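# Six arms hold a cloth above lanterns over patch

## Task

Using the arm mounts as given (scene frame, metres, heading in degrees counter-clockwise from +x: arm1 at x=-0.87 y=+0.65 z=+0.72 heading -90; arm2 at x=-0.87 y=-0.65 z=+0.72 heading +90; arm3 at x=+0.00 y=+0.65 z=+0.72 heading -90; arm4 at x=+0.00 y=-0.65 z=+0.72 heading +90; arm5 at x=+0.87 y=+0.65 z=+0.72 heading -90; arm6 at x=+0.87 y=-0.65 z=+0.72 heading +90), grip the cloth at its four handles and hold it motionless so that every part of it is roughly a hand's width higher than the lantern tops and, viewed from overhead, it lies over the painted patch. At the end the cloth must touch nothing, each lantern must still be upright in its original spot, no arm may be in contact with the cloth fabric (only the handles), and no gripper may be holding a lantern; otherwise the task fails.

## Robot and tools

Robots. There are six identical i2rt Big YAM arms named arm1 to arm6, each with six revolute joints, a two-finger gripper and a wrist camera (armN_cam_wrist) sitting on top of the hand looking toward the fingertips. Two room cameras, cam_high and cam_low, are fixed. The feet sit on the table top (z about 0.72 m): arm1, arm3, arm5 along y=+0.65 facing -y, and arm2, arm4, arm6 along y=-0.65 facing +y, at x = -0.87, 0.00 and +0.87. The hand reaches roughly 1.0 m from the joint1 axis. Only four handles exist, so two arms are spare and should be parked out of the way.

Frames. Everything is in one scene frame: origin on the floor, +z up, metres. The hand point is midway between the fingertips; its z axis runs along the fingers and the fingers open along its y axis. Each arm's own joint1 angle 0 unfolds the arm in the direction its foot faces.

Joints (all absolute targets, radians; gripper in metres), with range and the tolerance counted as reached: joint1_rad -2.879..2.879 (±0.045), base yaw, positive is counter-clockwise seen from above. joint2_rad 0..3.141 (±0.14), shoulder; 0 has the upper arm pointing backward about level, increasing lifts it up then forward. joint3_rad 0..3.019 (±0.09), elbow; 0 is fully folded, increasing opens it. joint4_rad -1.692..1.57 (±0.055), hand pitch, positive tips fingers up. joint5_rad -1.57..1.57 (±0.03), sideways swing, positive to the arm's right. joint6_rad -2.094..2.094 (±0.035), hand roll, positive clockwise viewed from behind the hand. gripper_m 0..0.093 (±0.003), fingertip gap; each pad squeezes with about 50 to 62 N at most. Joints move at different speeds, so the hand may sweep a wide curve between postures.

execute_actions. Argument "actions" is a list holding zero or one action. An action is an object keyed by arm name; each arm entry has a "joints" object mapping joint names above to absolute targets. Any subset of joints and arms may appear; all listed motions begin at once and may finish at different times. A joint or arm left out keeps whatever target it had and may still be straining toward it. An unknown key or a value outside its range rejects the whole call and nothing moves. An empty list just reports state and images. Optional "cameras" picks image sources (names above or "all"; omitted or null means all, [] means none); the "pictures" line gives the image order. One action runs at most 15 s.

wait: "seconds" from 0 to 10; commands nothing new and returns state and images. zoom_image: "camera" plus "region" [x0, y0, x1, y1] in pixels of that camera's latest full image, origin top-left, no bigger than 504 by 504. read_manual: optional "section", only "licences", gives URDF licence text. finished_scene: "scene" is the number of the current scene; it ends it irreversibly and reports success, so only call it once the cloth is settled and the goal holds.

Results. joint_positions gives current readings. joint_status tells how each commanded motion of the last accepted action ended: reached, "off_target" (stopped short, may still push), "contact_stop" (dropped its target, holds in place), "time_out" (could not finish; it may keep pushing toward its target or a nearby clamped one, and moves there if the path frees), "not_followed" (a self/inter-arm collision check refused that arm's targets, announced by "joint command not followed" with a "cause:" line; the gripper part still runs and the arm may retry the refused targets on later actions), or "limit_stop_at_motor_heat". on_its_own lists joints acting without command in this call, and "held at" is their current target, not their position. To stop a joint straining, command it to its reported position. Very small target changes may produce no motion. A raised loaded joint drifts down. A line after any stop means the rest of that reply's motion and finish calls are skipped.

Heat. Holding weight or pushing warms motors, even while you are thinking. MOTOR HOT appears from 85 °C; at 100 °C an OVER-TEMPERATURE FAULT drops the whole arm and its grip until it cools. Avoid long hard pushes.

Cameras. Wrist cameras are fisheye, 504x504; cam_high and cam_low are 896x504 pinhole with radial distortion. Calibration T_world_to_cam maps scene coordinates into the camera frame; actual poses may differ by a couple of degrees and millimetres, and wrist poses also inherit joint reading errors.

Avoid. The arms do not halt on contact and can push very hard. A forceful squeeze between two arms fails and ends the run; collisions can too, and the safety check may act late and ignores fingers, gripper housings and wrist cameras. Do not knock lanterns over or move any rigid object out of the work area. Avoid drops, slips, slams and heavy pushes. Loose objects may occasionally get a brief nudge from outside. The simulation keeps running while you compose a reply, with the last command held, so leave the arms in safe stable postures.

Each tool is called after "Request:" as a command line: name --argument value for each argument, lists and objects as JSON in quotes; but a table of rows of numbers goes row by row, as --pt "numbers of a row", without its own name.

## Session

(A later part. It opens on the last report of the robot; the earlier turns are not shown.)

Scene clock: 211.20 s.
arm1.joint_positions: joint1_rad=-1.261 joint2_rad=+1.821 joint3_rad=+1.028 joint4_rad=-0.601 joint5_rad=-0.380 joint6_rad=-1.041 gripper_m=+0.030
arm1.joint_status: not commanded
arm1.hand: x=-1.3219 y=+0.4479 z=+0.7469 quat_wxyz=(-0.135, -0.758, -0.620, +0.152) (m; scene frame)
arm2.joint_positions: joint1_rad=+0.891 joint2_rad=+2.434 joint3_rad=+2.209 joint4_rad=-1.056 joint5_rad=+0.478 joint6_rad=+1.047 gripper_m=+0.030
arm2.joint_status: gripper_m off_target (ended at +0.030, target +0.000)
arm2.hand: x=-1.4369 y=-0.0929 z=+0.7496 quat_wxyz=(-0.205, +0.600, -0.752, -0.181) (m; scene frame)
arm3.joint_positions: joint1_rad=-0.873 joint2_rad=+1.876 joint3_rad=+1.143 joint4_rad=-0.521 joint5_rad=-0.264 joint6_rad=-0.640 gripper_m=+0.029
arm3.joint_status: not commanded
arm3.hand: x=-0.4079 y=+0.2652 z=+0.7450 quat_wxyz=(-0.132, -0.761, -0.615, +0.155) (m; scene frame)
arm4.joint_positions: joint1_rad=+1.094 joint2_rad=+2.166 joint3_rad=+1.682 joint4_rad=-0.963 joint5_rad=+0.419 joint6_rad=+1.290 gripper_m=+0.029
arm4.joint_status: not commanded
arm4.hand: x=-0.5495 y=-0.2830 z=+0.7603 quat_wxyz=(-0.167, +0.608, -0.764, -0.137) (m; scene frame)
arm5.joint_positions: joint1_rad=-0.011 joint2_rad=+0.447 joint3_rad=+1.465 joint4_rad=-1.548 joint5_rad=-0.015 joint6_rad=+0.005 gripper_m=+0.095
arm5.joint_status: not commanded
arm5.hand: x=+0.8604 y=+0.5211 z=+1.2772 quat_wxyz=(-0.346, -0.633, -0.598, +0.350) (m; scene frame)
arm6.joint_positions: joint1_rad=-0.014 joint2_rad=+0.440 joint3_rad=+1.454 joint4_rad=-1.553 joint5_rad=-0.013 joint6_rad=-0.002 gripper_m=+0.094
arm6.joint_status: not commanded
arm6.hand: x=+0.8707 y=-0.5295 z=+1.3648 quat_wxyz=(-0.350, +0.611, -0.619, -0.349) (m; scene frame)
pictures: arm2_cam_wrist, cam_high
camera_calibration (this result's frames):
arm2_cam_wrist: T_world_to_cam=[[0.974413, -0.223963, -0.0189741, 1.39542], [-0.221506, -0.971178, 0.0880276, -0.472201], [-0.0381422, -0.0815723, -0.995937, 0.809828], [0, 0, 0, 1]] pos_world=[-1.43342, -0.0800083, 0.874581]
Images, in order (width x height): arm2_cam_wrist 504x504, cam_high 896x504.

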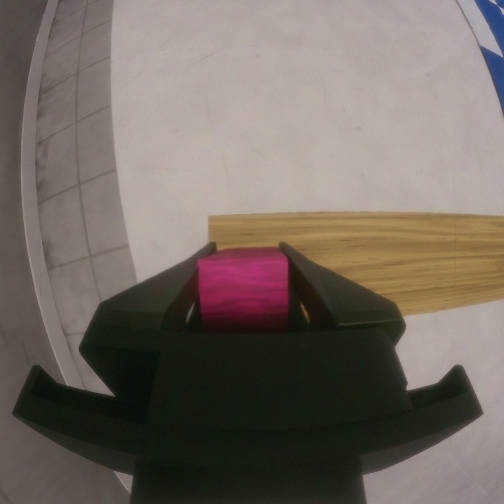

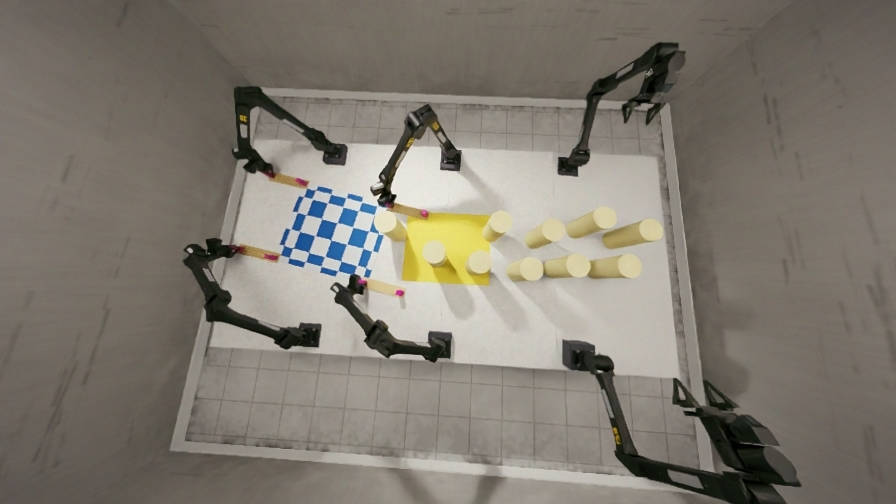

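Request:
execute_actions --actions '[{"arm1":{"joints":{"joint1_rad":-1.105,"joint2_rad":1.645,"joint3_rad":1.14,"joint4_rad":-0.79,"joint5_rad":-0.340,"joint6_rad":-0.944}},"arm2":{"joints":{"joint1_rad":0.915,"joint2_rad":2.05,"joint3_rad":1.785,"joint4_rad":-1.005,"joint5_rad":0.477,"joint6_rad":0.985}},"arm3":{"joints":{"joint1_rad":-0.895,"joint2_rad":1.645,"joint3_rad":1.45,"joint4_rad":-1.02,"joint5_rad":-0.279,"joint6_rad":-0.72}},"arm4":{"joints":{"joint1_rad":1.078,"joint2_rad":1.92,"joint3_rad":1.845,"joint4_rad":-1.30,"joint5_rad":0.408,"joint6_rad":1.19}}}]' --cameras '["cam_high","cam_low","arm3_cam_wrist"]'

Scene clock: 253.40 s.
arm1.joint_positions: joint1_rad=-1.095 joint2_rad=+1.636 joint3_rad=+1.110 joint4_rad=-0.780 joint5_rad=-0.340 joint6_rad=-0.950 gripper_m=+0.030
arm1.joint_status: all done
arm1.hand: x=-1.2979 y=+0.3739 z=+0.8514 quat_wxyz=(-0.123, -0.730, -0.651, +0.169) (m; scene frame)
arm2.joint_positions: joint1_rad=+0.912 joint2_rad=+2.034 joint3_rad=+1.787 joint4_rad=-1.012 joint5_rad=+0.475 joint6_rad=+0.993 gripper_m=+0.030
arm2.joint_status: all done
arm2.hand: x=-1.3701 y=-0.1660 z=+0.8563 quat_wxyz=(-0.204, +0.625, -0.729, -0.188) (m; scene frame)
arm3.joint_positions: joint1_rad=-0.886 joint2_rad=+1.651 joint3_rad=+1.426 joint4_rad=-1.001 joint5_rad=-0.274 joint6_rad=-0.713 gripper_m=+0.029
arm3.joint_status: all done
arm3.hand: x=-0.4223 y=+0.2605 z=+0.9495 quat_wxyz=(-0.130, -0.738, -0.638, +0.175) (m; scene frame)
arm4.joint_positions: joint1_rad=+1.084 joint2_rad=+1.907 joint3_rad=+1.830 joint4_rad=-1.288 joint5_rad=+0.408 joint6_rad=+1.210 gripper_m=+0.029
arm4.joint_status: all done
arm4.hand: x=-0.5306 y=-0.2871 z=+0.9705 quat_wxyz=(-0.153, +0.626, -0.747, -0.165) (m; scene frame)
arm5.joint_positions: joint1_rad=-0.011 joint2_rad=+0.447 joint3_rad=+1.465 joint4_rad=-1.548 joint5_rad=-0.015 joint6_rad=+0.005 gripper_m=+0.095
arm5.joint_status: not commanded
arm5.hand: x=+0.8604 y=+0.5211 z=+1.2772 quat_wxyz=(-0.346, -0.633, -0.598, +0.350) (m; scene frame)
arm6.joint_positions: joint1_rad=-0.014 joint2_rad=+0.440 joint3_rad=+1.454 joint4_rad=-1.553 joint5_rad=-0.013 joint6_rad=-0.002 gripper_m=+0.094
arm6.joint_status: not commanded
arm6.hand: x=+0.8707 y=-0.5295 z=+1.3648 quat_wxyz=(-0.350, +0.611, -0.619, -0.349) (m; scene frame)
pictures: arm3_cam_wrist, cam_high, cam_low
camera_calibration (this result's frames):
arm3_cam_wrist: T_world_to_cam=[[-0.987814, 0.15518, 0.0119221, -0.467345], [0.154591, 0.96942, 0.190595, -0.358114], [0.018019, 0.190116, -0.981596, 1.01718], [0, 0, 0, 1]] pos_world=[-0.424618, 0.226302, 1.07229]
Images, in order (width x height): arm3_cam_wrist 504x504, cam_high 896x504, cam_low 896x504.

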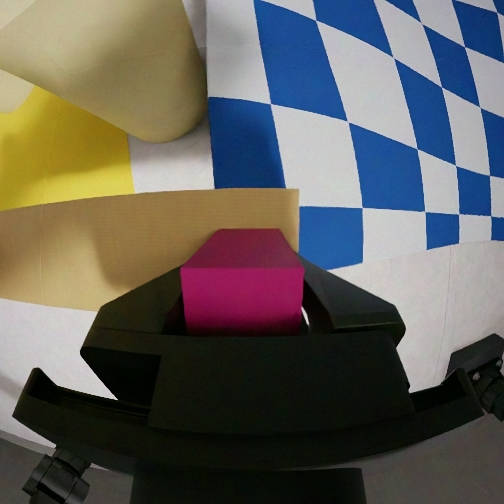

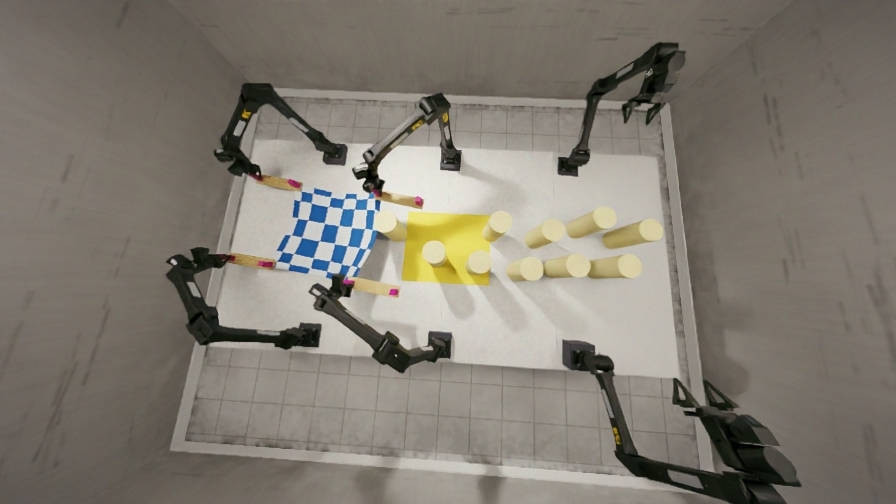

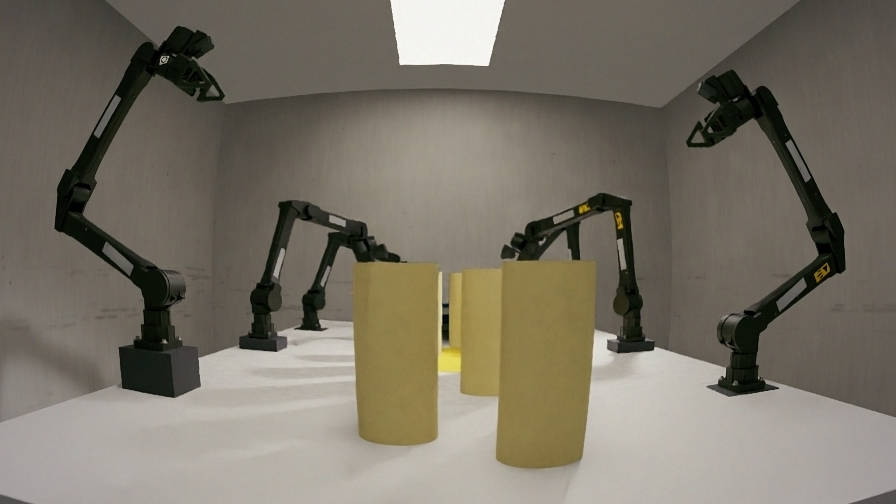

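Request:
execute_actions --actions '[{"arm1":{"joints":{"joint1_rad":-1.005,"joint2_rad":1.67,"joint3_rad":1.55,"joint4_rad":-1.185,"joint5_rad":-0.337,"joint6_rad":-0.93}},"arm2":{"joints":{"joint1_rad":0.99,"joint2_rad":1.825,"joint3_rad":1.79,"joint4_rad":-1.245,"joint5_rad":0.475,"joint6_rad":0.985}},"arm3":{"joints":{"joint1_rad":-0.912,"joint2_rad":1.70,"joint3_rad":2.03,"joint4_rad":-1.605,"joint5_rad":-0.308,"joint6_rad":-0.82}},"arm4":{"joints":{"joint1_rad":1.05,"joint2_rad":1.86,"joint3_rad":2.195,"joint4_rad":-1.69,"joint5_rad":0.39,"joint6_rad":1.075}}}]' --cameras '["cam_high","cam_low"]'

Scene clock: 272.80 s.
arm1.joint_positions: joint1_rad=-0.995 joint2_rad=+1.676 joint3_rad=+1.508 joint4_rad=-1.174 joint5_rad=-0.333 joint6_rad=-0.933 gripper_m=+0.030
arm1.joint_status: all done
arm1.hand: x=-1.3120 y=+0.3041 z=+0.9728 quat_wxyz=(-0.133, -0.706, -0.680, +0.143) (m; scene frame)
arm2.joint_positions: joint1_rad=+0.988 joint2_rad=+1.813 joint3_rad=+1.777 joint4_rad=-1.231 joint5_rad=+0.475 joint6_rad=+0.981 gripper_m=+0.030
arm2.joint_status: all done
arm2.hand: x=-1.3526 y=-0.2405 z=+0.9782 quat_wxyz=(-0.199, +0.658, -0.701, -0.190) (m; scene frame)
arm3.joint_positions: joint1_rad=-0.904 joint2_rad=+1.717 joint3_rad=+1.975 joint4_rad=-1.579 joint5_rad=-0.302 joint6_rad=-0.813 gripper_m=+0.029
arm3.joint_status: all done
arm3.hand: x=-0.4254 y=+0.2652 z=+1.1197 quat_wxyz=(-0.138, -0.718, -0.668, +0.137) (m; scene frame)
arm4.joint_positions: joint1_rad=+1.051 joint2_rad=+1.860 joint3_rad=+2.158 joint4_rad=-1.678 joint5_rad=+0.388 joint6_rad=+1.095 gripper_m=+0.029
arm4.joint_status: all done
arm4.hand: x=-0.4900 y=-0.2898 z=+1.1185 quat_wxyz=(-0.158, +0.660, -0.720, -0.143) (m; scene frame)
arm5.joint_positions: joint1_rad=-0.011 joint2_rad=+0.447 joint3_rad=+1.465 joint4_rad=-1.548 joint5_rad=-0.015 joint6_rad=+0.005 gripper_m=+0.095
arm5.joint_status: not commanded
arm5.hand: x=+0.8604 y=+0.5211 z=+1.2772 quat_wxyz=(-0.346, -0.633, -0.598, +0.350) (m; scene frame)
arm6.joint_positions: joint1_rad=-0.014 joint2_rad=+0.440 joint3_rad=+1.454 joint4_rad=-1.553 joint5_rad=-0.013 joint6_rad=-0.002 gripper_m=+0.094
arm6.joint_status: not commanded
arm6.hand: x=+0.8707 y=-0.5295 z=+1.3648 quat_wxyz=(-0.350, +0.611, -0.619, -0.349) (m; scene frame)
pictures: cam_high, cam_low
Images, in order (width x height): cam_high 896x504, cam_low 896x504.

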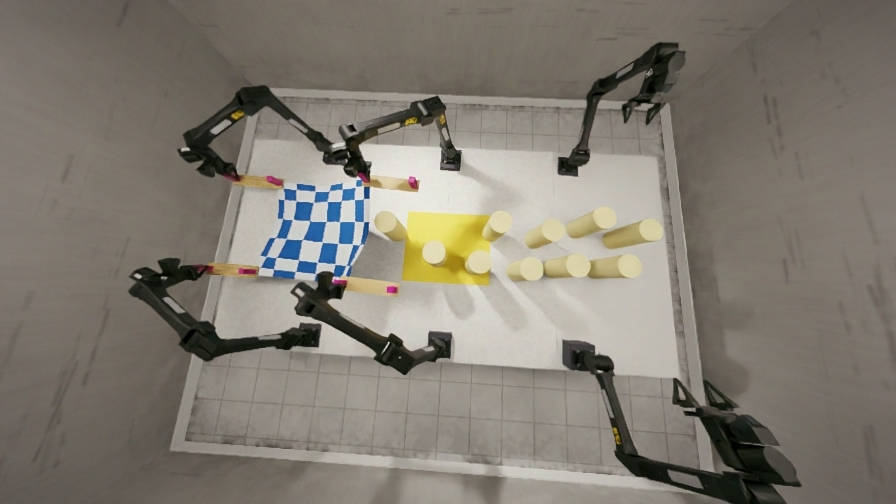

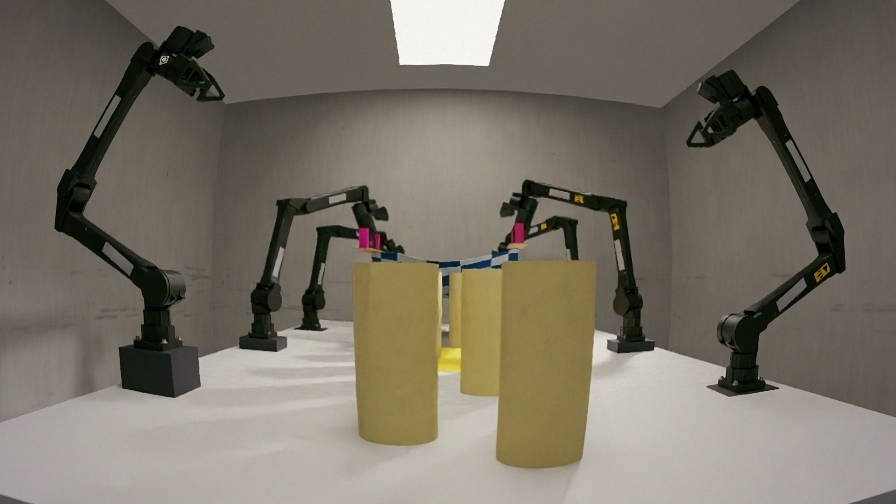

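Request:
zoom_image --camera "cam_low" --region '[340, 200, 560, 310]'

Region (340, 200, 560, 310) of cam_low's 896x504 image, scaled by 2.291, with more detail than that image has.

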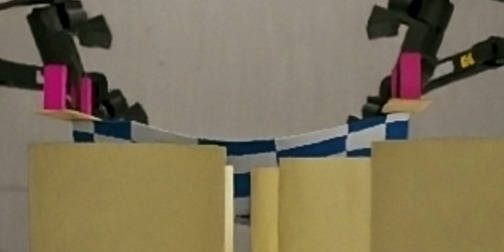

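Request:
execute_actions --actions '[{"arm1":{"joints":{"joint1_rad":-0.792,"joint2_rad":1.530,"joint3_rad":1.745,"joint4_rad":-1.46,"joint5_rad":-0.299,"joint6_rad":-0.78}},"arm2":{"joints":{"joint1_rad":0.925,"joint2_rad":1.40,"joint3_rad":1.62,"joint4_rad":-1.445,"joint5_rad":0.433,"joint6_rad":0.845}},"arm3":{"joints":{"joint1_rad":-0.705,"joint2_rad":1.395,"joint3_rad":1.695,"joint4_rad":-1.55,"joint5_rad":-0.271,"joint6_rad":-0.685}},"arm4":{"joints":{"joint1_rad":0.835,"joint2_rad":1.39,"joint3_rad":1.655,"joint4_rad":-1.54,"joint5_rad":0.318,"joint6_rad":0.775}}}]' --cameras '["cam_high","cam_low"]'

Scene clock: 298.07 s.
arm1.joint_positions: joint1_rad=-0.782 joint2_rad=+1.528 joint3_rad=+1.714 joint4_rad=-1.452 joint5_rad=-0.300 joint6_rad=-0.781 gripper_m=+0.030
arm1.joint_status: all done
arm1.hand: x=-1.2030 y=+0.2475 z=+1.1194 quat_wxyz=(-0.139, -0.681, -0.703, +0.151) (m; scene frame)
arm2.joint_positions: joint1_rad=+0.908 joint2_rad=+1.405 joint3_rad=+1.602 joint4_rad=-1.433 joint5_rad=+0.433 joint6_rad=+0.835 gripper_m=+0.030
arm2.joint_status: all done
arm2.hand: x=-1.2025 y=-0.3013 z=+1.0994 quat_wxyz=(-0.197, +0.682, -0.680, -0.181) (m; scene frame)
arm3.joint_positions: joint1_rad=-0.704 joint2_rad=+1.404 joint3_rad=+1.698 joint4_rad=-1.545 joint5_rad=-0.266 joint6_rad=-0.704 gripper_m=+0.029
arm3.joint_status: all done
arm3.hand: x=-0.2748 y=+0.2711 z=+1.1554 quat_wxyz=(-0.141, -0.684, -0.700, +0.149) (m; scene frame)
arm4.joint_positions: joint1_rad=+0.829 joint2_rad=+1.385 joint3_rad=+1.649 joint4_rad=-1.544 joint5_rad=+0.316 joint6_rad=+0.795 gripper_m=+0.029
arm4.joint_status: all done
arm4.hand: x=-0.2975 y=-0.3005 z=+1.1485 quat_wxyz=(-0.152, +0.685, -0.697, -0.146) (m; scene frame)
arm5.joint_positions: joint1_rad=-0.011 joint2_rad=+0.447 joint3_rad=+1.465 joint4_rad=-1.548 joint5_rad=-0.015 joint6_rad=+0.005 gripper_m=+0.095
arm5.joint_status: not commanded
arm5.hand: x=+0.8604 y=+0.5211 z=+1.2772 quat_wxyz=(-0.346, -0.633, -0.598, +0.350) (m; scene frame)
arm6.joint_positions: joint1_rad=-0.014 joint2_rad=+0.440 joint3_rad=+1.454 joint4_rad=-1.553 joint5_rad=-0.013 joint6_rad=-0.002 gripper_m=+0.094
arm6.joint_status: not commanded
arm6.hand: x=+0.8707 y=-0.5295 z=+1.3648 quat_wxyz=(-0.350, +0.611, -0.619, -0.349) (m; scene frame)
pictures: cam_high, cam_low
Images, in order (width x height): cam_high 896x504, cam_low 896x504.

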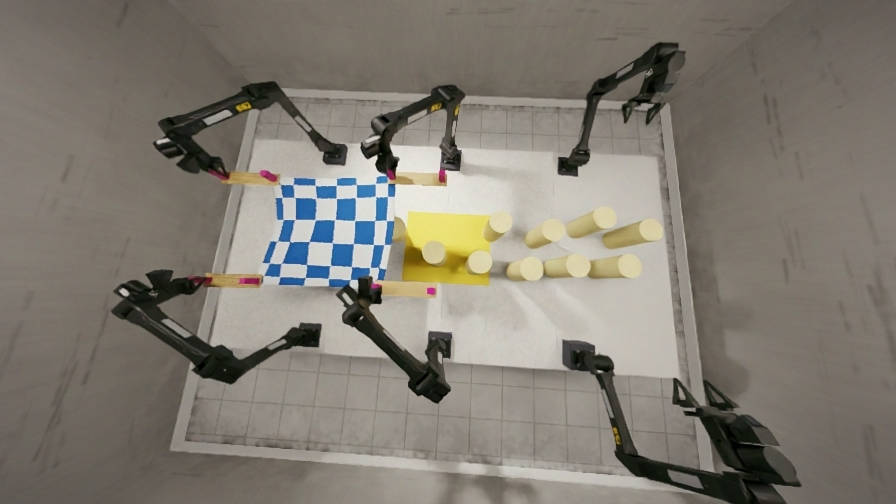

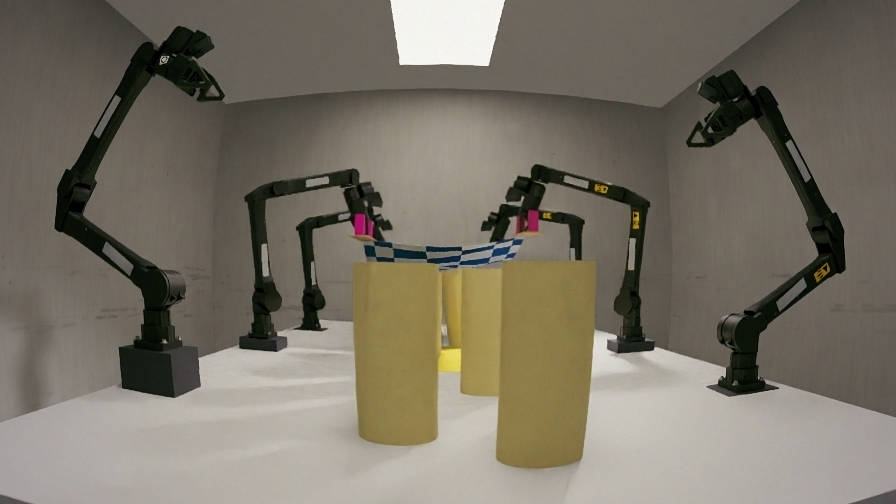

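Request:
zoom_image --camera "cam_low" --region '[340, 200, 560, 310]'

Request:
zoom_image --camera "cam_high" --region '[180, 140, 500, 320]'

Region (340, 200, 560, 310) of cam_low's 896x504 image, scaled by 2.291, with more detail than that image has.

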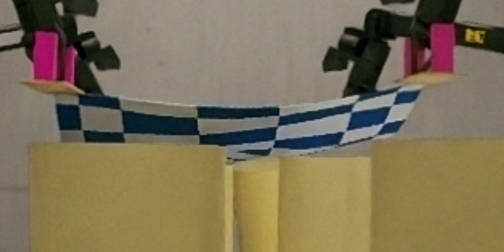

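Region (180, 140, 500, 320) of cam_high's 896x504 image, scaled by 1.575, with more detail than that image has; it fills the top 284 rows of this view, and the rest is white.

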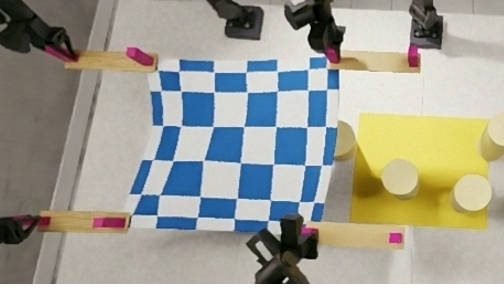

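Request:
execute_actions --actions '[]' --cameras '["arm1_cam_wrist","arm2_cam_wrist","arm3_cam_wrist","arm4_cam_wrist","cam_low"]'

Scene clock: 303.70 s.
arm1.joint_positions: joint1_rad=-0.782 joint2_rad=+1.528 joint3_rad=+1.714 joint4_rad=-1.452 joint5_rad=-0.300 joint6_rad=-0.781 gripper_m=+0.030
arm1.joint_status: all done
arm1.hand: x=-1.2030 y=+0.2475 z=+1.1194 quat_wxyz=(-0.139, -0.681, -0.703, +0.151) (m; scene frame)
arm2.joint_positions: joint1_rad=+0.908 joint2_rad=+1.405 joint3_rad=+1.602 joint4_rad=-1.433 joint5_rad=+0.433 joint6_rad=+0.834 gripper_m=+0.030
arm2.joint_status: all done
arm2.hand: x=-1.2025 y=-0.3013 z=+1.0994 quat_wxyz=(-0.197, +0.683, -0.680, -0.181) (m; scene frame)
arm3.joint_positions: joint1_rad=-0.704 joint2_rad=+1.404 joint3_rad=+1.698 joint4_rad=-1.545 joint5_rad=-0.266 joint6_rad=-0.704 gripper_m=+0.029
arm3.joint_status: all done
arm3.hand: x=-0.2748 y=+0.2711 z=+1.1554 quat_wxyz=(-0.141, -0.684, -0.700, +0.149) (m; scene frame)
arm4.joint_positions: joint1_rad=+0.829 joint2_rad=+1.385 joint3_rad=+1.649 joint4_rad=-1.544 joint5_rad=+0.316 joint6_rad=+0.795 gripper_m=+0.029
arm4.joint_status: all done
arm4.hand: x=-0.2975 y=-0.3005 z=+1.1485 quat_wxyz=(-0.152, +0.685, -0.697, -0.146) (m; scene frame)
arm5.joint_positions: joint1_rad=-0.011 joint2_rad=+0.447 joint3_rad=+1.465 joint4_rad=-1.548 joint5_rad=-0.015 joint6_rad=+0.005 gripper_m=+0.095
arm5.joint_status: not commanded
arm5.hand: x=+0.8604 y=+0.5211 z=+1.2772 quat_wxyz=(-0.346, -0.633, -0.598, +0.350) (m; scene frame)
arm6.joint_positions: joint1_rad=-0.014 joint2_rad=+0.440 joint3_rad=+1.454 joint4_rad=-1.553 joint5_rad=-0.013 joint6_rad=-0.002 gripper_m=+0.094
arm6.joint_status: not commanded
arm6.hand: x=+0.8707 y=-0.5295 z=+1.3648 quat_wxyz=(-0.350, +0.611, -0.619, -0.349) (m; scene frame)
pictures: arm1_cam_wrist, arm2_cam_wrist, arm3_cam_wrist, arm4_cam_wrist, cam_low
camera_calibration (this result's frames):
arm1_cam_wrist: T_world_to_cam=[[-0.999585, -0.022833, 0.0175401, -1.21368], [-0.0185683, 0.976794, 0.213372, -0.498949], [-0.022005, 0.212958, -0.976814, 1.14306], [0, 0, 0, 1]] pos_world=[-1.19729, 0.216234, 1.24431]
arm2_cam_wrist: T_world_to_cam=[[0.999421, -0.0123464, 0.0317032, 1.16504], [-0.0154627, -0.994866, 0.100015, -0.425942], [0.0303056, -0.100447, -0.994481, 1.22521], [0, 0, 0, 1]] pos_world=[-1.20809, -0.286302, 1.22411]
arm3_cam_wrist: T_world_to_cam=[[-0.999879, -0.0153404, -0.00275667, -0.265877], [-0.0155745, 0.976521, 0.214857, -0.507189], [-0.000604057, 0.214874, -0.976642, 1.19699], [0, 0, 0, 1]] pos_world=[-0.273021, 0.233999, 1.27727]
arm4_cam_wrist: T_world_to_cam=[[0.999798, -0.0194866, -0.00486576, 0.298452], [-0.0182098, -0.981665, 0.189744, -0.512763], [-0.00847401, -0.189617, -0.981822, 1.18957], [0, 0, 0, 1]] pos_world=[-0.297648, -0.271984, 1.26669]
Images, in order (width x height): arm1_cam_wrist 504x504, arm2_cam_wrist 504x504, arm3_cam_wrist 504x504, arm4_cam_wrist 504x504, cam_low 896x504.

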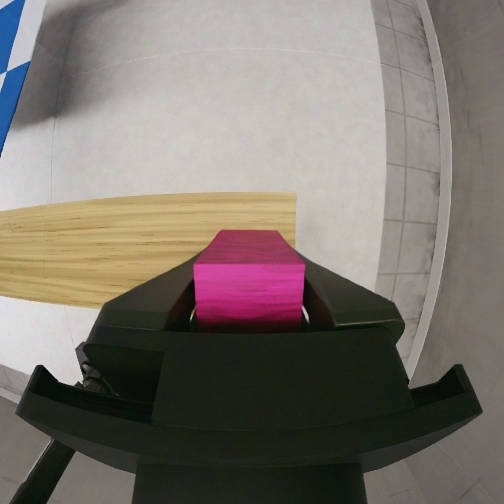

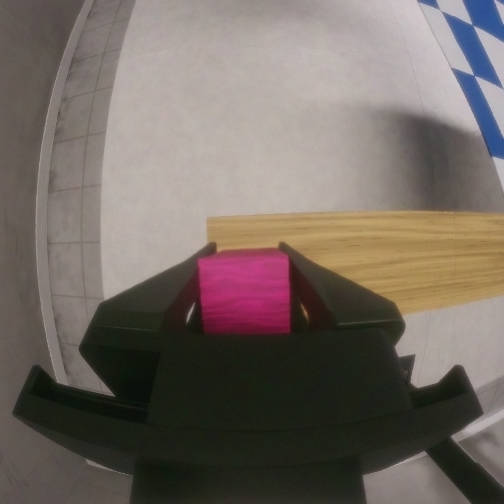

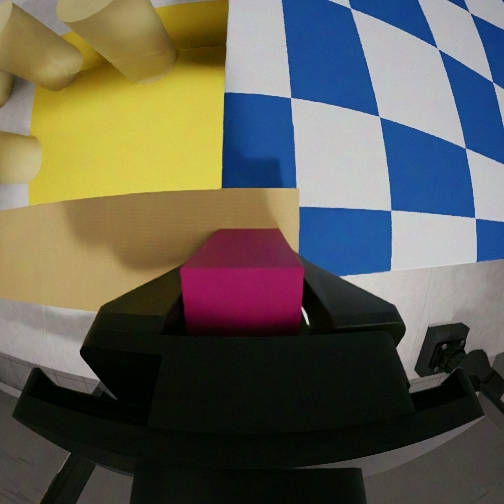

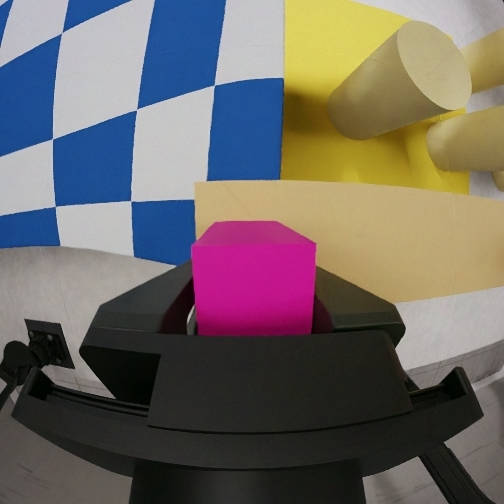

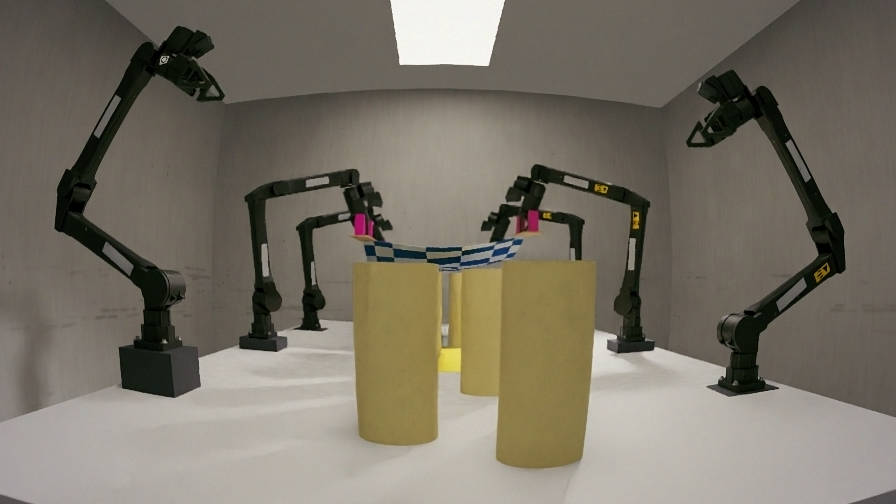

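Request:
execute_actions --actions '[{"arm1":{"joints":{"joint1_rad":-0.832,"joint2_rad":1.565,"joint3_rad":1.895,"joint4_rad":-1.59,"joint5_rad":-0.304,"joint6_rad":-0.802}},"arm2":{"joints":{"joint1_rad":0.955,"joint2_rad":1.432,"joint3_rad":1.815,"joint4_rad":-1.575,"joint5_rad":0.44,"joint6_rad":0.867}}}]' --cameras '["cam_high","cam_low"]'

Request:
zoom_image --camera "cam_low" --region '[340, 200, 560, 310]'

Scene clock: 314.50 s.
arm1.joint_positions: joint1_rad=-0.822 joint2_rad=+1.570 joint3_rad=+1.844 joint4_rad=-1.584 joint5_rad=-0.304 joint6_rad=-0.786 gripper_m=+0.030
arm1.joint_status: all done
arm1.hand: x=-1.2166 y=+0.2618 z=+1.1478 quat_wxyz=(-0.138, -0.697, -0.690, +0.134) (m; scene frame)
arm2.joint_positions: joint1_rad=+0.940 joint2_rad=+1.432 joint3_rad=+1.766 joint4_rad=-1.561 joint5_rad=+0.437 joint6_rad=+0.834 gripper_m=+0.030
arm2.joint_status: all done
arm2.hand: x=-1.2119 y=-0.3124 z=+1.1505 quat_wxyz=(-0.196, +0.692, -0.669, -0.188) (m; scene frame)
arm3.joint_positions: joint1_rad=-0.704 joint2_rad=+1.404 joint3_rad=+1.698 joint4_rad=-1.543 joint5_rad=-0.264 joint6_rad=-0.704 gripper_m=+0.029
arm3.joint_status: not commanded
arm3.hand: x=-0.2754 y=+0.2708 z=+1.1555 quat_wxyz=(-0.140, -0.684, -0.700, +0.151) (m; scene frame)
arm4.joint_positions: joint1_rad=+0.829 joint2_rad=+1.385 joint3_rad=+1.649 joint4_rad=-1.544 joint5_rad=+0.316 joint6_rad=+0.795 gripper_m=+0.029
arm4.joint_status: not commanded
arm4.hand: x=-0.2975 y=-0.3005 z=+1.1485 quat_wxyz=(-0.152, +0.685, -0.697, -0.146) (m; scene frame)
arm5.joint_positions: joint1_rad=-0.011 joint2_rad=+0.447 joint3_rad=+1.465 joint4_rad=-1.548 joint5_rad=-0.015 joint6_rad=+0.005 gripper_m=+0.095
arm5.joint_status: not commanded
arm5.hand: x=+0.8604 y=+0.5211 z=+1.2772 quat_wxyz=(-0.346, -0.633, -0.598, +0.350) (m; scene frame)
arm6.joint_positions: joint1_rad=-0.014 joint2_rad=+0.440 joint3_rad=+1.454 joint4_rad=-1.553 joint5_rad=-0.013 joint6_rad=-0.002 gripper_m=+0.094
arm6.joint_status: not commanded
arm6.hand: x=+0.8707 y=-0.5295 z=+1.3648 quat_wxyz=(-0.350, +0.611, -0.619, -0.349) (m; scene frame)
pictures: cam_high, cam_low
Images, in order (width x height): cam_high 896x504, cam_low 896x504.

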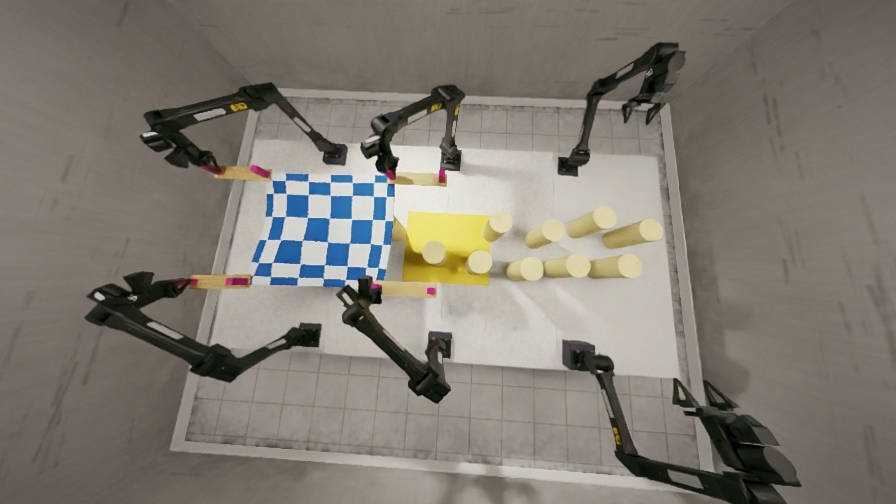

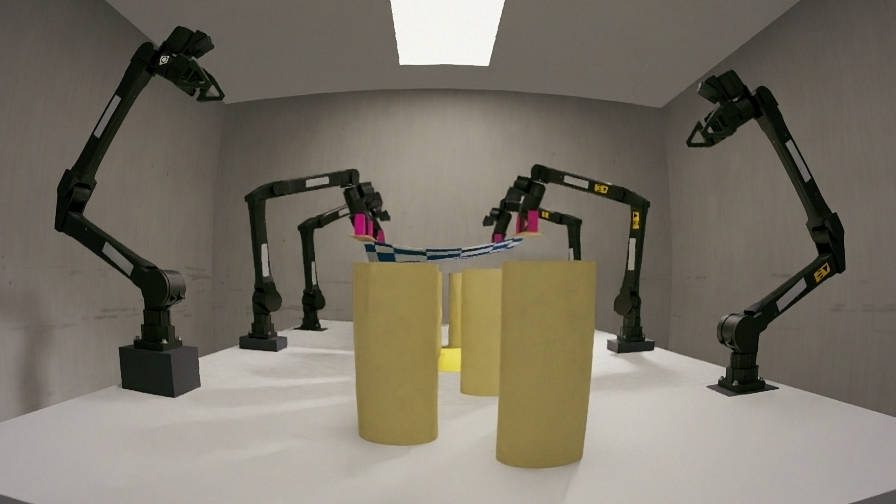

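Region (340, 200, 560, 310) of cam_low's 896x504 image, scaled by 2.291, with more detail than that image has.

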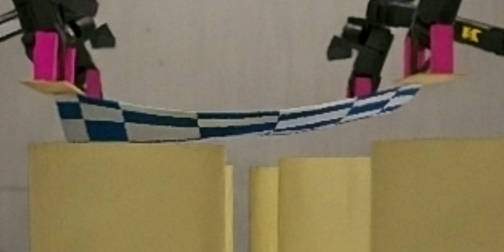

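Request:
execute_actions --actions '[{"arm1":{"joints":{"joint1_rad":-0.423,"joint2_rad":1.214,"joint3_rad":1.515,"joint4_rad":-1.49,"joint5_rad":-0.17,"joint6_rad":-0.41}},"arm2":{"joints":{"joint1_rad":0.512,"joint2_rad":1.05,"joint3_rad":1.455,"joint4_rad":-1.475,"joint5_rad":0.256,"joint6_rad":0.445}},"arm3":{"joints":{"joint1_rad":-0.185,"joint2_rad":1.125,"joint3_rad":1.465,"joint4_rad":-1.50,"joint5_rad":-0.081,"joint6_rad":-0.175}},"arm4":{"joints":{"joint1_rad":0.319,"joint2_rad":1.066,"joint3_rad":1.43,"joint4_rad":-1.51,"joint5_rad":0.13,"joint6_rad":0.275}}}]' --cameras '["cam_high","cam_low"]'

Request:
zoom_image --camera "cam_low" --region '[340, 200, 560, 310]'

Scene clock: 333.23 s.
arm1.joint_positions: joint1_rad=-0.416 joint2_rad=+1.212 joint3_rad=+1.511 joint4_rad=-1.499 joint5_rad=-0.171 joint6_rad=-0.400 gripper_m=+0.030
arm1.joint_status: all done
arm1.hand: x=-1.0090 y=+0.2658 z=+1.1570 quat_wxyz=(-0.137, -0.693, -0.694, +0.142) (m; scene frame)
arm2.joint_positions: joint1_rad=+0.513 joint2_rad=+1.052 joint3_rad=+1.455 joint4_rad=-1.485 joint5_rad=+0.258 joint6_rad=+0.424 gripper_m=+0.030
arm2.joint_status: all done
arm2.hand: x=-1.0081 y=-0.3180 z=+1.1577 quat_wxyz=(-0.194, +0.690, -0.671, -0.189) (m; scene frame)
arm3.joint_positions: joint1_rad=-0.200 joint2_rad=+1.132 joint3_rad=+1.469 joint4_rad=-1.484 joint5_rad=-0.068 joint6_rad=-0.195 gripper_m=+0.029
arm3.joint_status: all done
arm3.hand: x=-0.0717 y=+0.2732 z=+1.1608 quat_wxyz=(-0.142, -0.694, -0.688, +0.159) (m; scene frame)
arm4.joint_positions: joint1_rad=+0.325 joint2_rad=+1.061 joint3_rad=+1.424 joint4_rad=-1.502 joint5_rad=+0.127 joint6_rad=+0.296 gripper_m=+0.029
arm4.joint_status: all done
arm4.hand: x=-0.0906 y=-0.3050 z=+1.1689 quat_wxyz=(-0.153, +0.688, -0.691, -0.161) (m; scene frame)
arm5.joint_positions: joint1_rad=-0.011 joint2_rad=+0.447 joint3_rad=+1.465 joint4_rad=-1.548 joint5_rad=-0.015 joint6_rad=+0.005 gripper_m=+0.095
arm5.joint_status: not commanded
arm5.hand: x=+0.8604 y=+0.5211 z=+1.2772 quat_wxyz=(-0.346, -0.633, -0.598, +0.350) (m; scene frame)
arm6.joint_positions: joint1_rad=-0.014 joint2_rad=+0.440 joint3_rad=+1.454 joint4_rad=-1.553 joint5_rad=-0.013 joint6_rad=-0.002 gripper_m=+0.094
arm6.joint_status: not commanded
arm6.hand: x=+0.8707 y=-0.5295 z=+1.3648 quat_wxyz=(-0.350, +0.611, -0.619, -0.349) (m; scene frame)
pictures: cam_high, cam_low
Images, in order (width x height): cam_high 896x504, cam_low 896x504.

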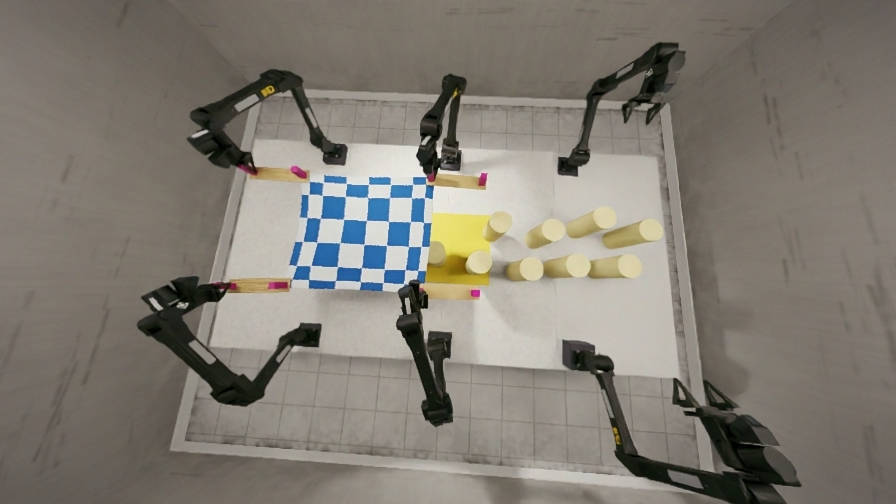

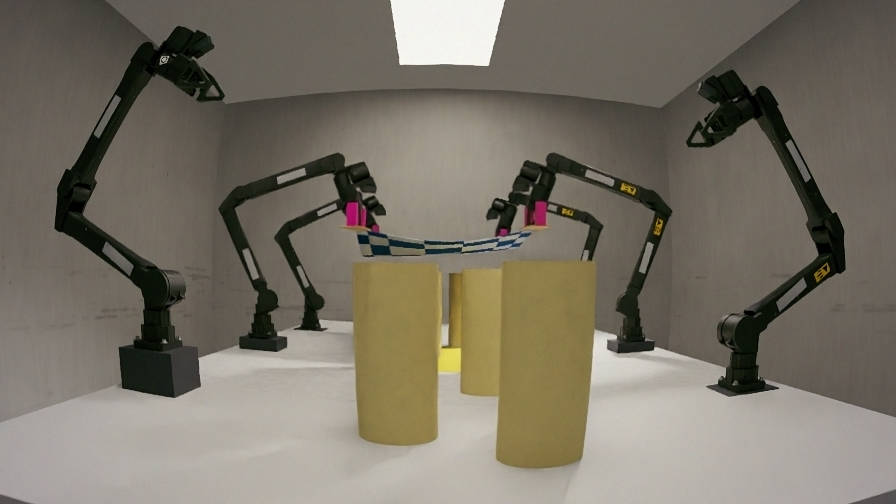

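Region (340, 200, 560, 310) of cam_low's 896x504 image, scaled by 2.291, with more detail than that image has.

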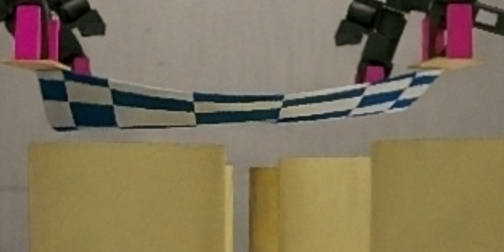

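Request:
execute_actions --actions '[{"arm1":{"joints":{"joint1_rad":0.215,"joint2_rad":1.143,"joint3_rad":1.455,"joint4_rad":-1.465,"joint5_rad":0.079,"joint6_rad":0.19}},"arm2":{"joints":{"joint1_rad":-0.262,"joint2_rad":0.981,"joint3_rad":1.405,"joint4_rad":-1.445,"joint5_rad":-0.138,"joint6_rad":-0.24}},"arm3":{"joints":{"joint1_rad":0.472,"joint2_rad":1.197,"joint3_rad":1.535,"joint4_rad":-1.515,"joint5_rad":0.174,"joint6_rad":0.425}},"arm4":{"joints":{"joint1_rad":-0.422,"joint2_rad":1.10,"joint3_rad":1.465,"joint4_rad":-1.52,"joint5_rad":-0.173,"joint6_rad":-0.40}}}]' --cameras '["cam_high","cam_low"]'

Request:
zoom_image --camera "cam_low" --region '[340, 200, 560, 310]'

Scene clock: 354.30 s.
arm1.joint_positions: joint1_rad=+0.216 joint2_rad=+1.164 joint3_rad=+1.448 joint4_rad=-1.477 joint5_rad=+0.077 joint6_rad=+0.183 gripper_m=+0.030
arm1.joint_status: all done
arm1.hand: x=-0.8010 y=+0.2598 z=+1.1437 quat_wxyz=(-0.127, -0.693, -0.696, +0.138) (m; scene frame)
arm2.joint_positions: joint1_rad=-0.260 joint2_rad=+0.998 joint3_rad=+1.402 joint4_rad=-1.451 joint5_rad=-0.137 joint6_rad=-0.246 gripper_m=+0.030
arm2.joint_status: all done
arm2.hand: x=-0.8046 y=-0.3088 z=+1.1512 quat_wxyz=(-0.189, +0.690, -0.672, -0.189) (m; scene frame)
arm3.joint_positions: joint1_rad=+0.450 joint2_rad=+1.222 joint3_rad=+1.469 joint4_rad=-1.499 joint5_rad=+0.189 joint6_rad=+0.406 gripper_m=+0.029
arm3.joint_status: all done
arm3.hand: x=+0.1389 y=+0.2706 z=+1.1279 quat_wxyz=(-0.112, -0.697, -0.693, +0.145) (m; scene frame)
arm4.joint_positions: joint1_rad=-0.415 joint2_rad=+1.101 joint3_rad=+1.424 joint4_rad=-1.514 joint5_rad=-0.176 joint6_rad=-0.380 gripper_m=+0.029
arm4.joint_status: all done
arm4.hand: x=+0.1212 y=-0.3060 z=+1.1555 quat_wxyz=(-0.141, +0.690, -0.694, -0.150) (m; scene frame)
arm5.joint_positions: joint1_rad=-0.011 joint2_rad=+0.447 joint3_rad=+1.465 joint4_rad=-1.548 joint5_rad=-0.015 joint6_rad=+0.005 gripper_m=+0.095
arm5.joint_status: not commanded
arm5.hand: x=+0.8604 y=+0.5211 z=+1.2772 quat_wxyz=(-0.346, -0.633, -0.598, +0.350) (m; scene frame)
arm6.joint_positions: joint1_rad=-0.014 joint2_rad=+0.440 joint3_rad=+1.454 joint4_rad=-1.553 joint5_rad=-0.013 joint6_rad=-0.002 gripper_m=+0.094
arm6.joint_status: not commanded
arm6.hand: x=+0.8707 y=-0.5295 z=+1.3648 quat_wxyz=(-0.350, +0.611, -0.619, -0.349) (m; scene frame)
pictures: cam_high, cam_low
Images, in order (width x height): cam_high 896x504, cam_low 896x504.

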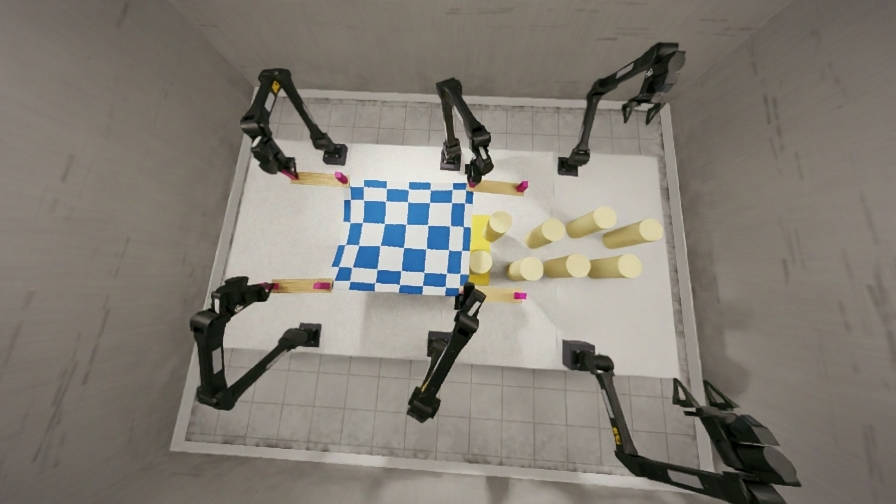

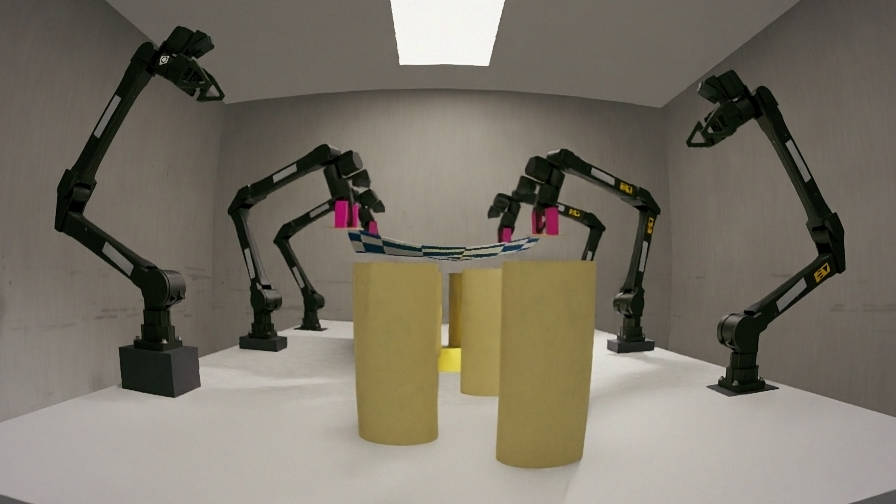

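Region (340, 200, 560, 310) of cam_low's 896x504 image, scaled by 2.291, with more detail than that image has.

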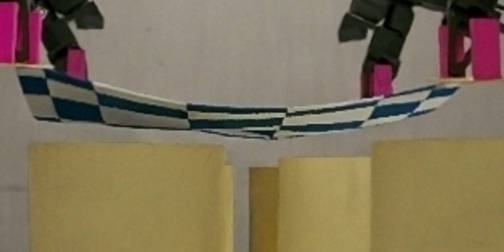

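Request:
execute_actions --actions '[{"arm1":{"joints":{"joint1_rad":0.755,"joint2_rad":1.40,"joint3_rad":1.73,"joint4_rad":-1.54,"joint5_rad":0.272,"joint6_rad":0.665}},"arm2":{"joints":{"joint1_rad":-0.868,"joint2_rad":1.30,"joint3_rad":1.685,"joint4_rad":-1.54,"joint5_rad":-0.412,"joint6_rad":-0.765}},"arm3":{"joints":{"joint1_rad":0.915,"joint2_rad":1.568,"joint3_rad":1.955,"joint4_rad":-1.63,"joint5_rad":0.31,"joint6_rad":0.85}},"arm4":{"joints":{"joint1_rad":-0.905,"joint2_rad":1.465,"joint3_rad":1.80,"joint4_rad":-1.595,"joint5_rad":-0.338,"joint6_rad":-0.87}}}]' --cameras '["cam_high","cam_low"]'

Request:
zoom_image --camera "cam_low" --region '[320, 180, 580, 310]'

Request:
zoom_image --camera "cam_high" --region '[300, 140, 620, 320]'

Scene clock: 377.93 s.
arm1.joint_positions: joint1_rad=+0.763 joint2_rad=+1.431 joint3_rad=+1.676 joint4_rad=-1.535 joint5_rad=+0.273 joint6_rad=+0.672 gripper_m=+0.030
arm1.joint_status: all done
arm1.hand: x=-0.5784 y=+0.2669 z=+1.1339 quat_wxyz=(-0.120, -0.681, -0.707, +0.146) (m; scene frame)
arm2.joint_positions: joint1_rad=-0.863 joint2_rad=+1.337 joint3_rad=+1.623 joint4_rad=-1.524 joint5_rad=-0.415 joint6_rad=-0.786 gripper_m=+0.030
arm2.joint_status: all done
arm2.hand: x=-0.5804 y=-0.3096 z=+1.1312 quat_wxyz=(-0.170, +0.682, -0.683, -0.197) (m; scene frame)
arm3.joint_positions: joint1_rad=+0.895 joint2_rad=+1.600 joint3_rad=+1.881 joint4_rad=-1.627 joint5_rad=+0.326 joint6_rad=+0.831 gripper_m=+0.029
arm3.joint_status: all done
arm3.hand: x=+0.3650 y=+0.2737 z=+1.1373 quat_wxyz=(-0.121, -0.691, -0.696, +0.155) (m; scene frame)
arm4.joint_positions: joint1_rad=-0.907 joint2_rad=+1.488 joint3_rad=+1.744 joint4_rad=-1.594 joint5_rad=-0.343 joint6_rad=-0.850 gripper_m=+0.029
arm4.joint_status: all done
arm4.hand: x=+0.3463 y=-0.3095 z=+1.1423 quat_wxyz=(-0.130, +0.684, -0.700, -0.157) (m; scene frame)
arm5.joint_positions: joint1_rad=-0.011 joint2_rad=+0.447 joint3_rad=+1.465 joint4_rad=-1.548 joint5_rad=-0.015 joint6_rad=+0.005 gripper_m=+0.095
arm5.joint_status: not commanded
arm5.hand: x=+0.8604 y=+0.5211 z=+1.2772 quat_wxyz=(-0.346, -0.633, -0.598, +0.350) (m; scene frame)
arm6.joint_positions: joint1_rad=-0.014 joint2_rad=+0.440 joint3_rad=+1.454 joint4_rad=-1.553 joint5_rad=-0.013 joint6_rad=-0.002 gripper_m=+0.094
arm6.joint_status: not commanded
arm6.hand: x=+0.8707 y=-0.5295 z=+1.3648 quat_wxyz=(-0.350, +0.611, -0.619, -0.349) (m; scene frame)
pictures: cam_high, cam_low
Images, in order (width x height): cam_high 896x504, cam_low 896x504.

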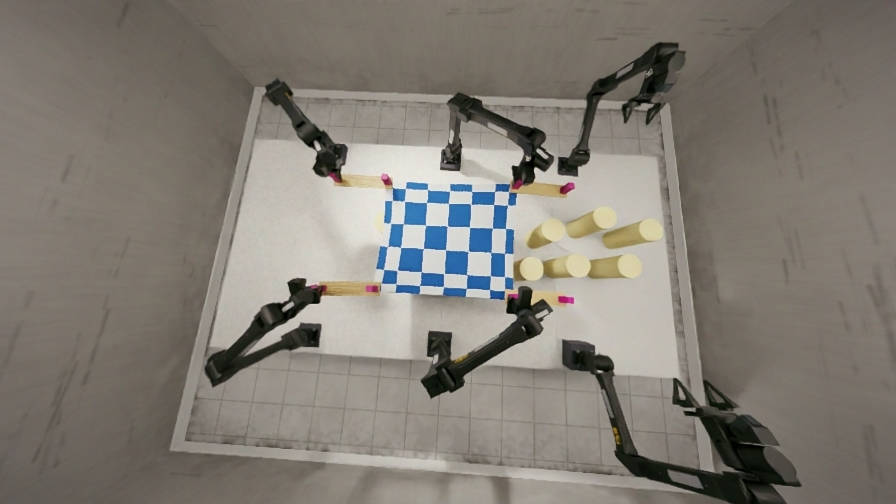

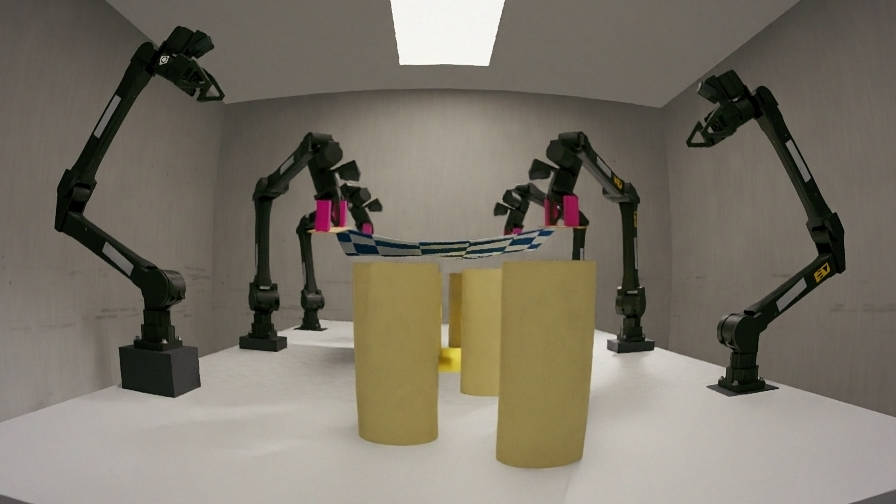

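Region (320, 180, 580, 310) of cam_low's 896x504 image, scaled by 1.938, with more detail than that image has.

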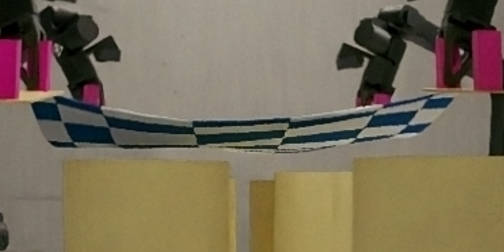

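Region (300, 140, 620, 320) of cam_high's 896x504 image, scaled by 1.575, with more detail than that image has; it fills the top 284 rows of this view, and the rest is white.

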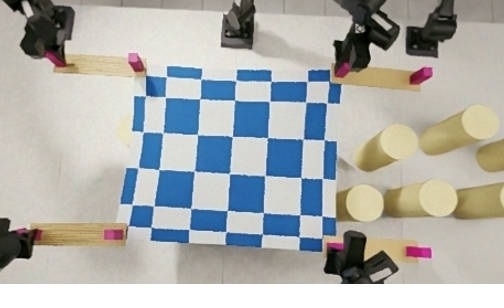

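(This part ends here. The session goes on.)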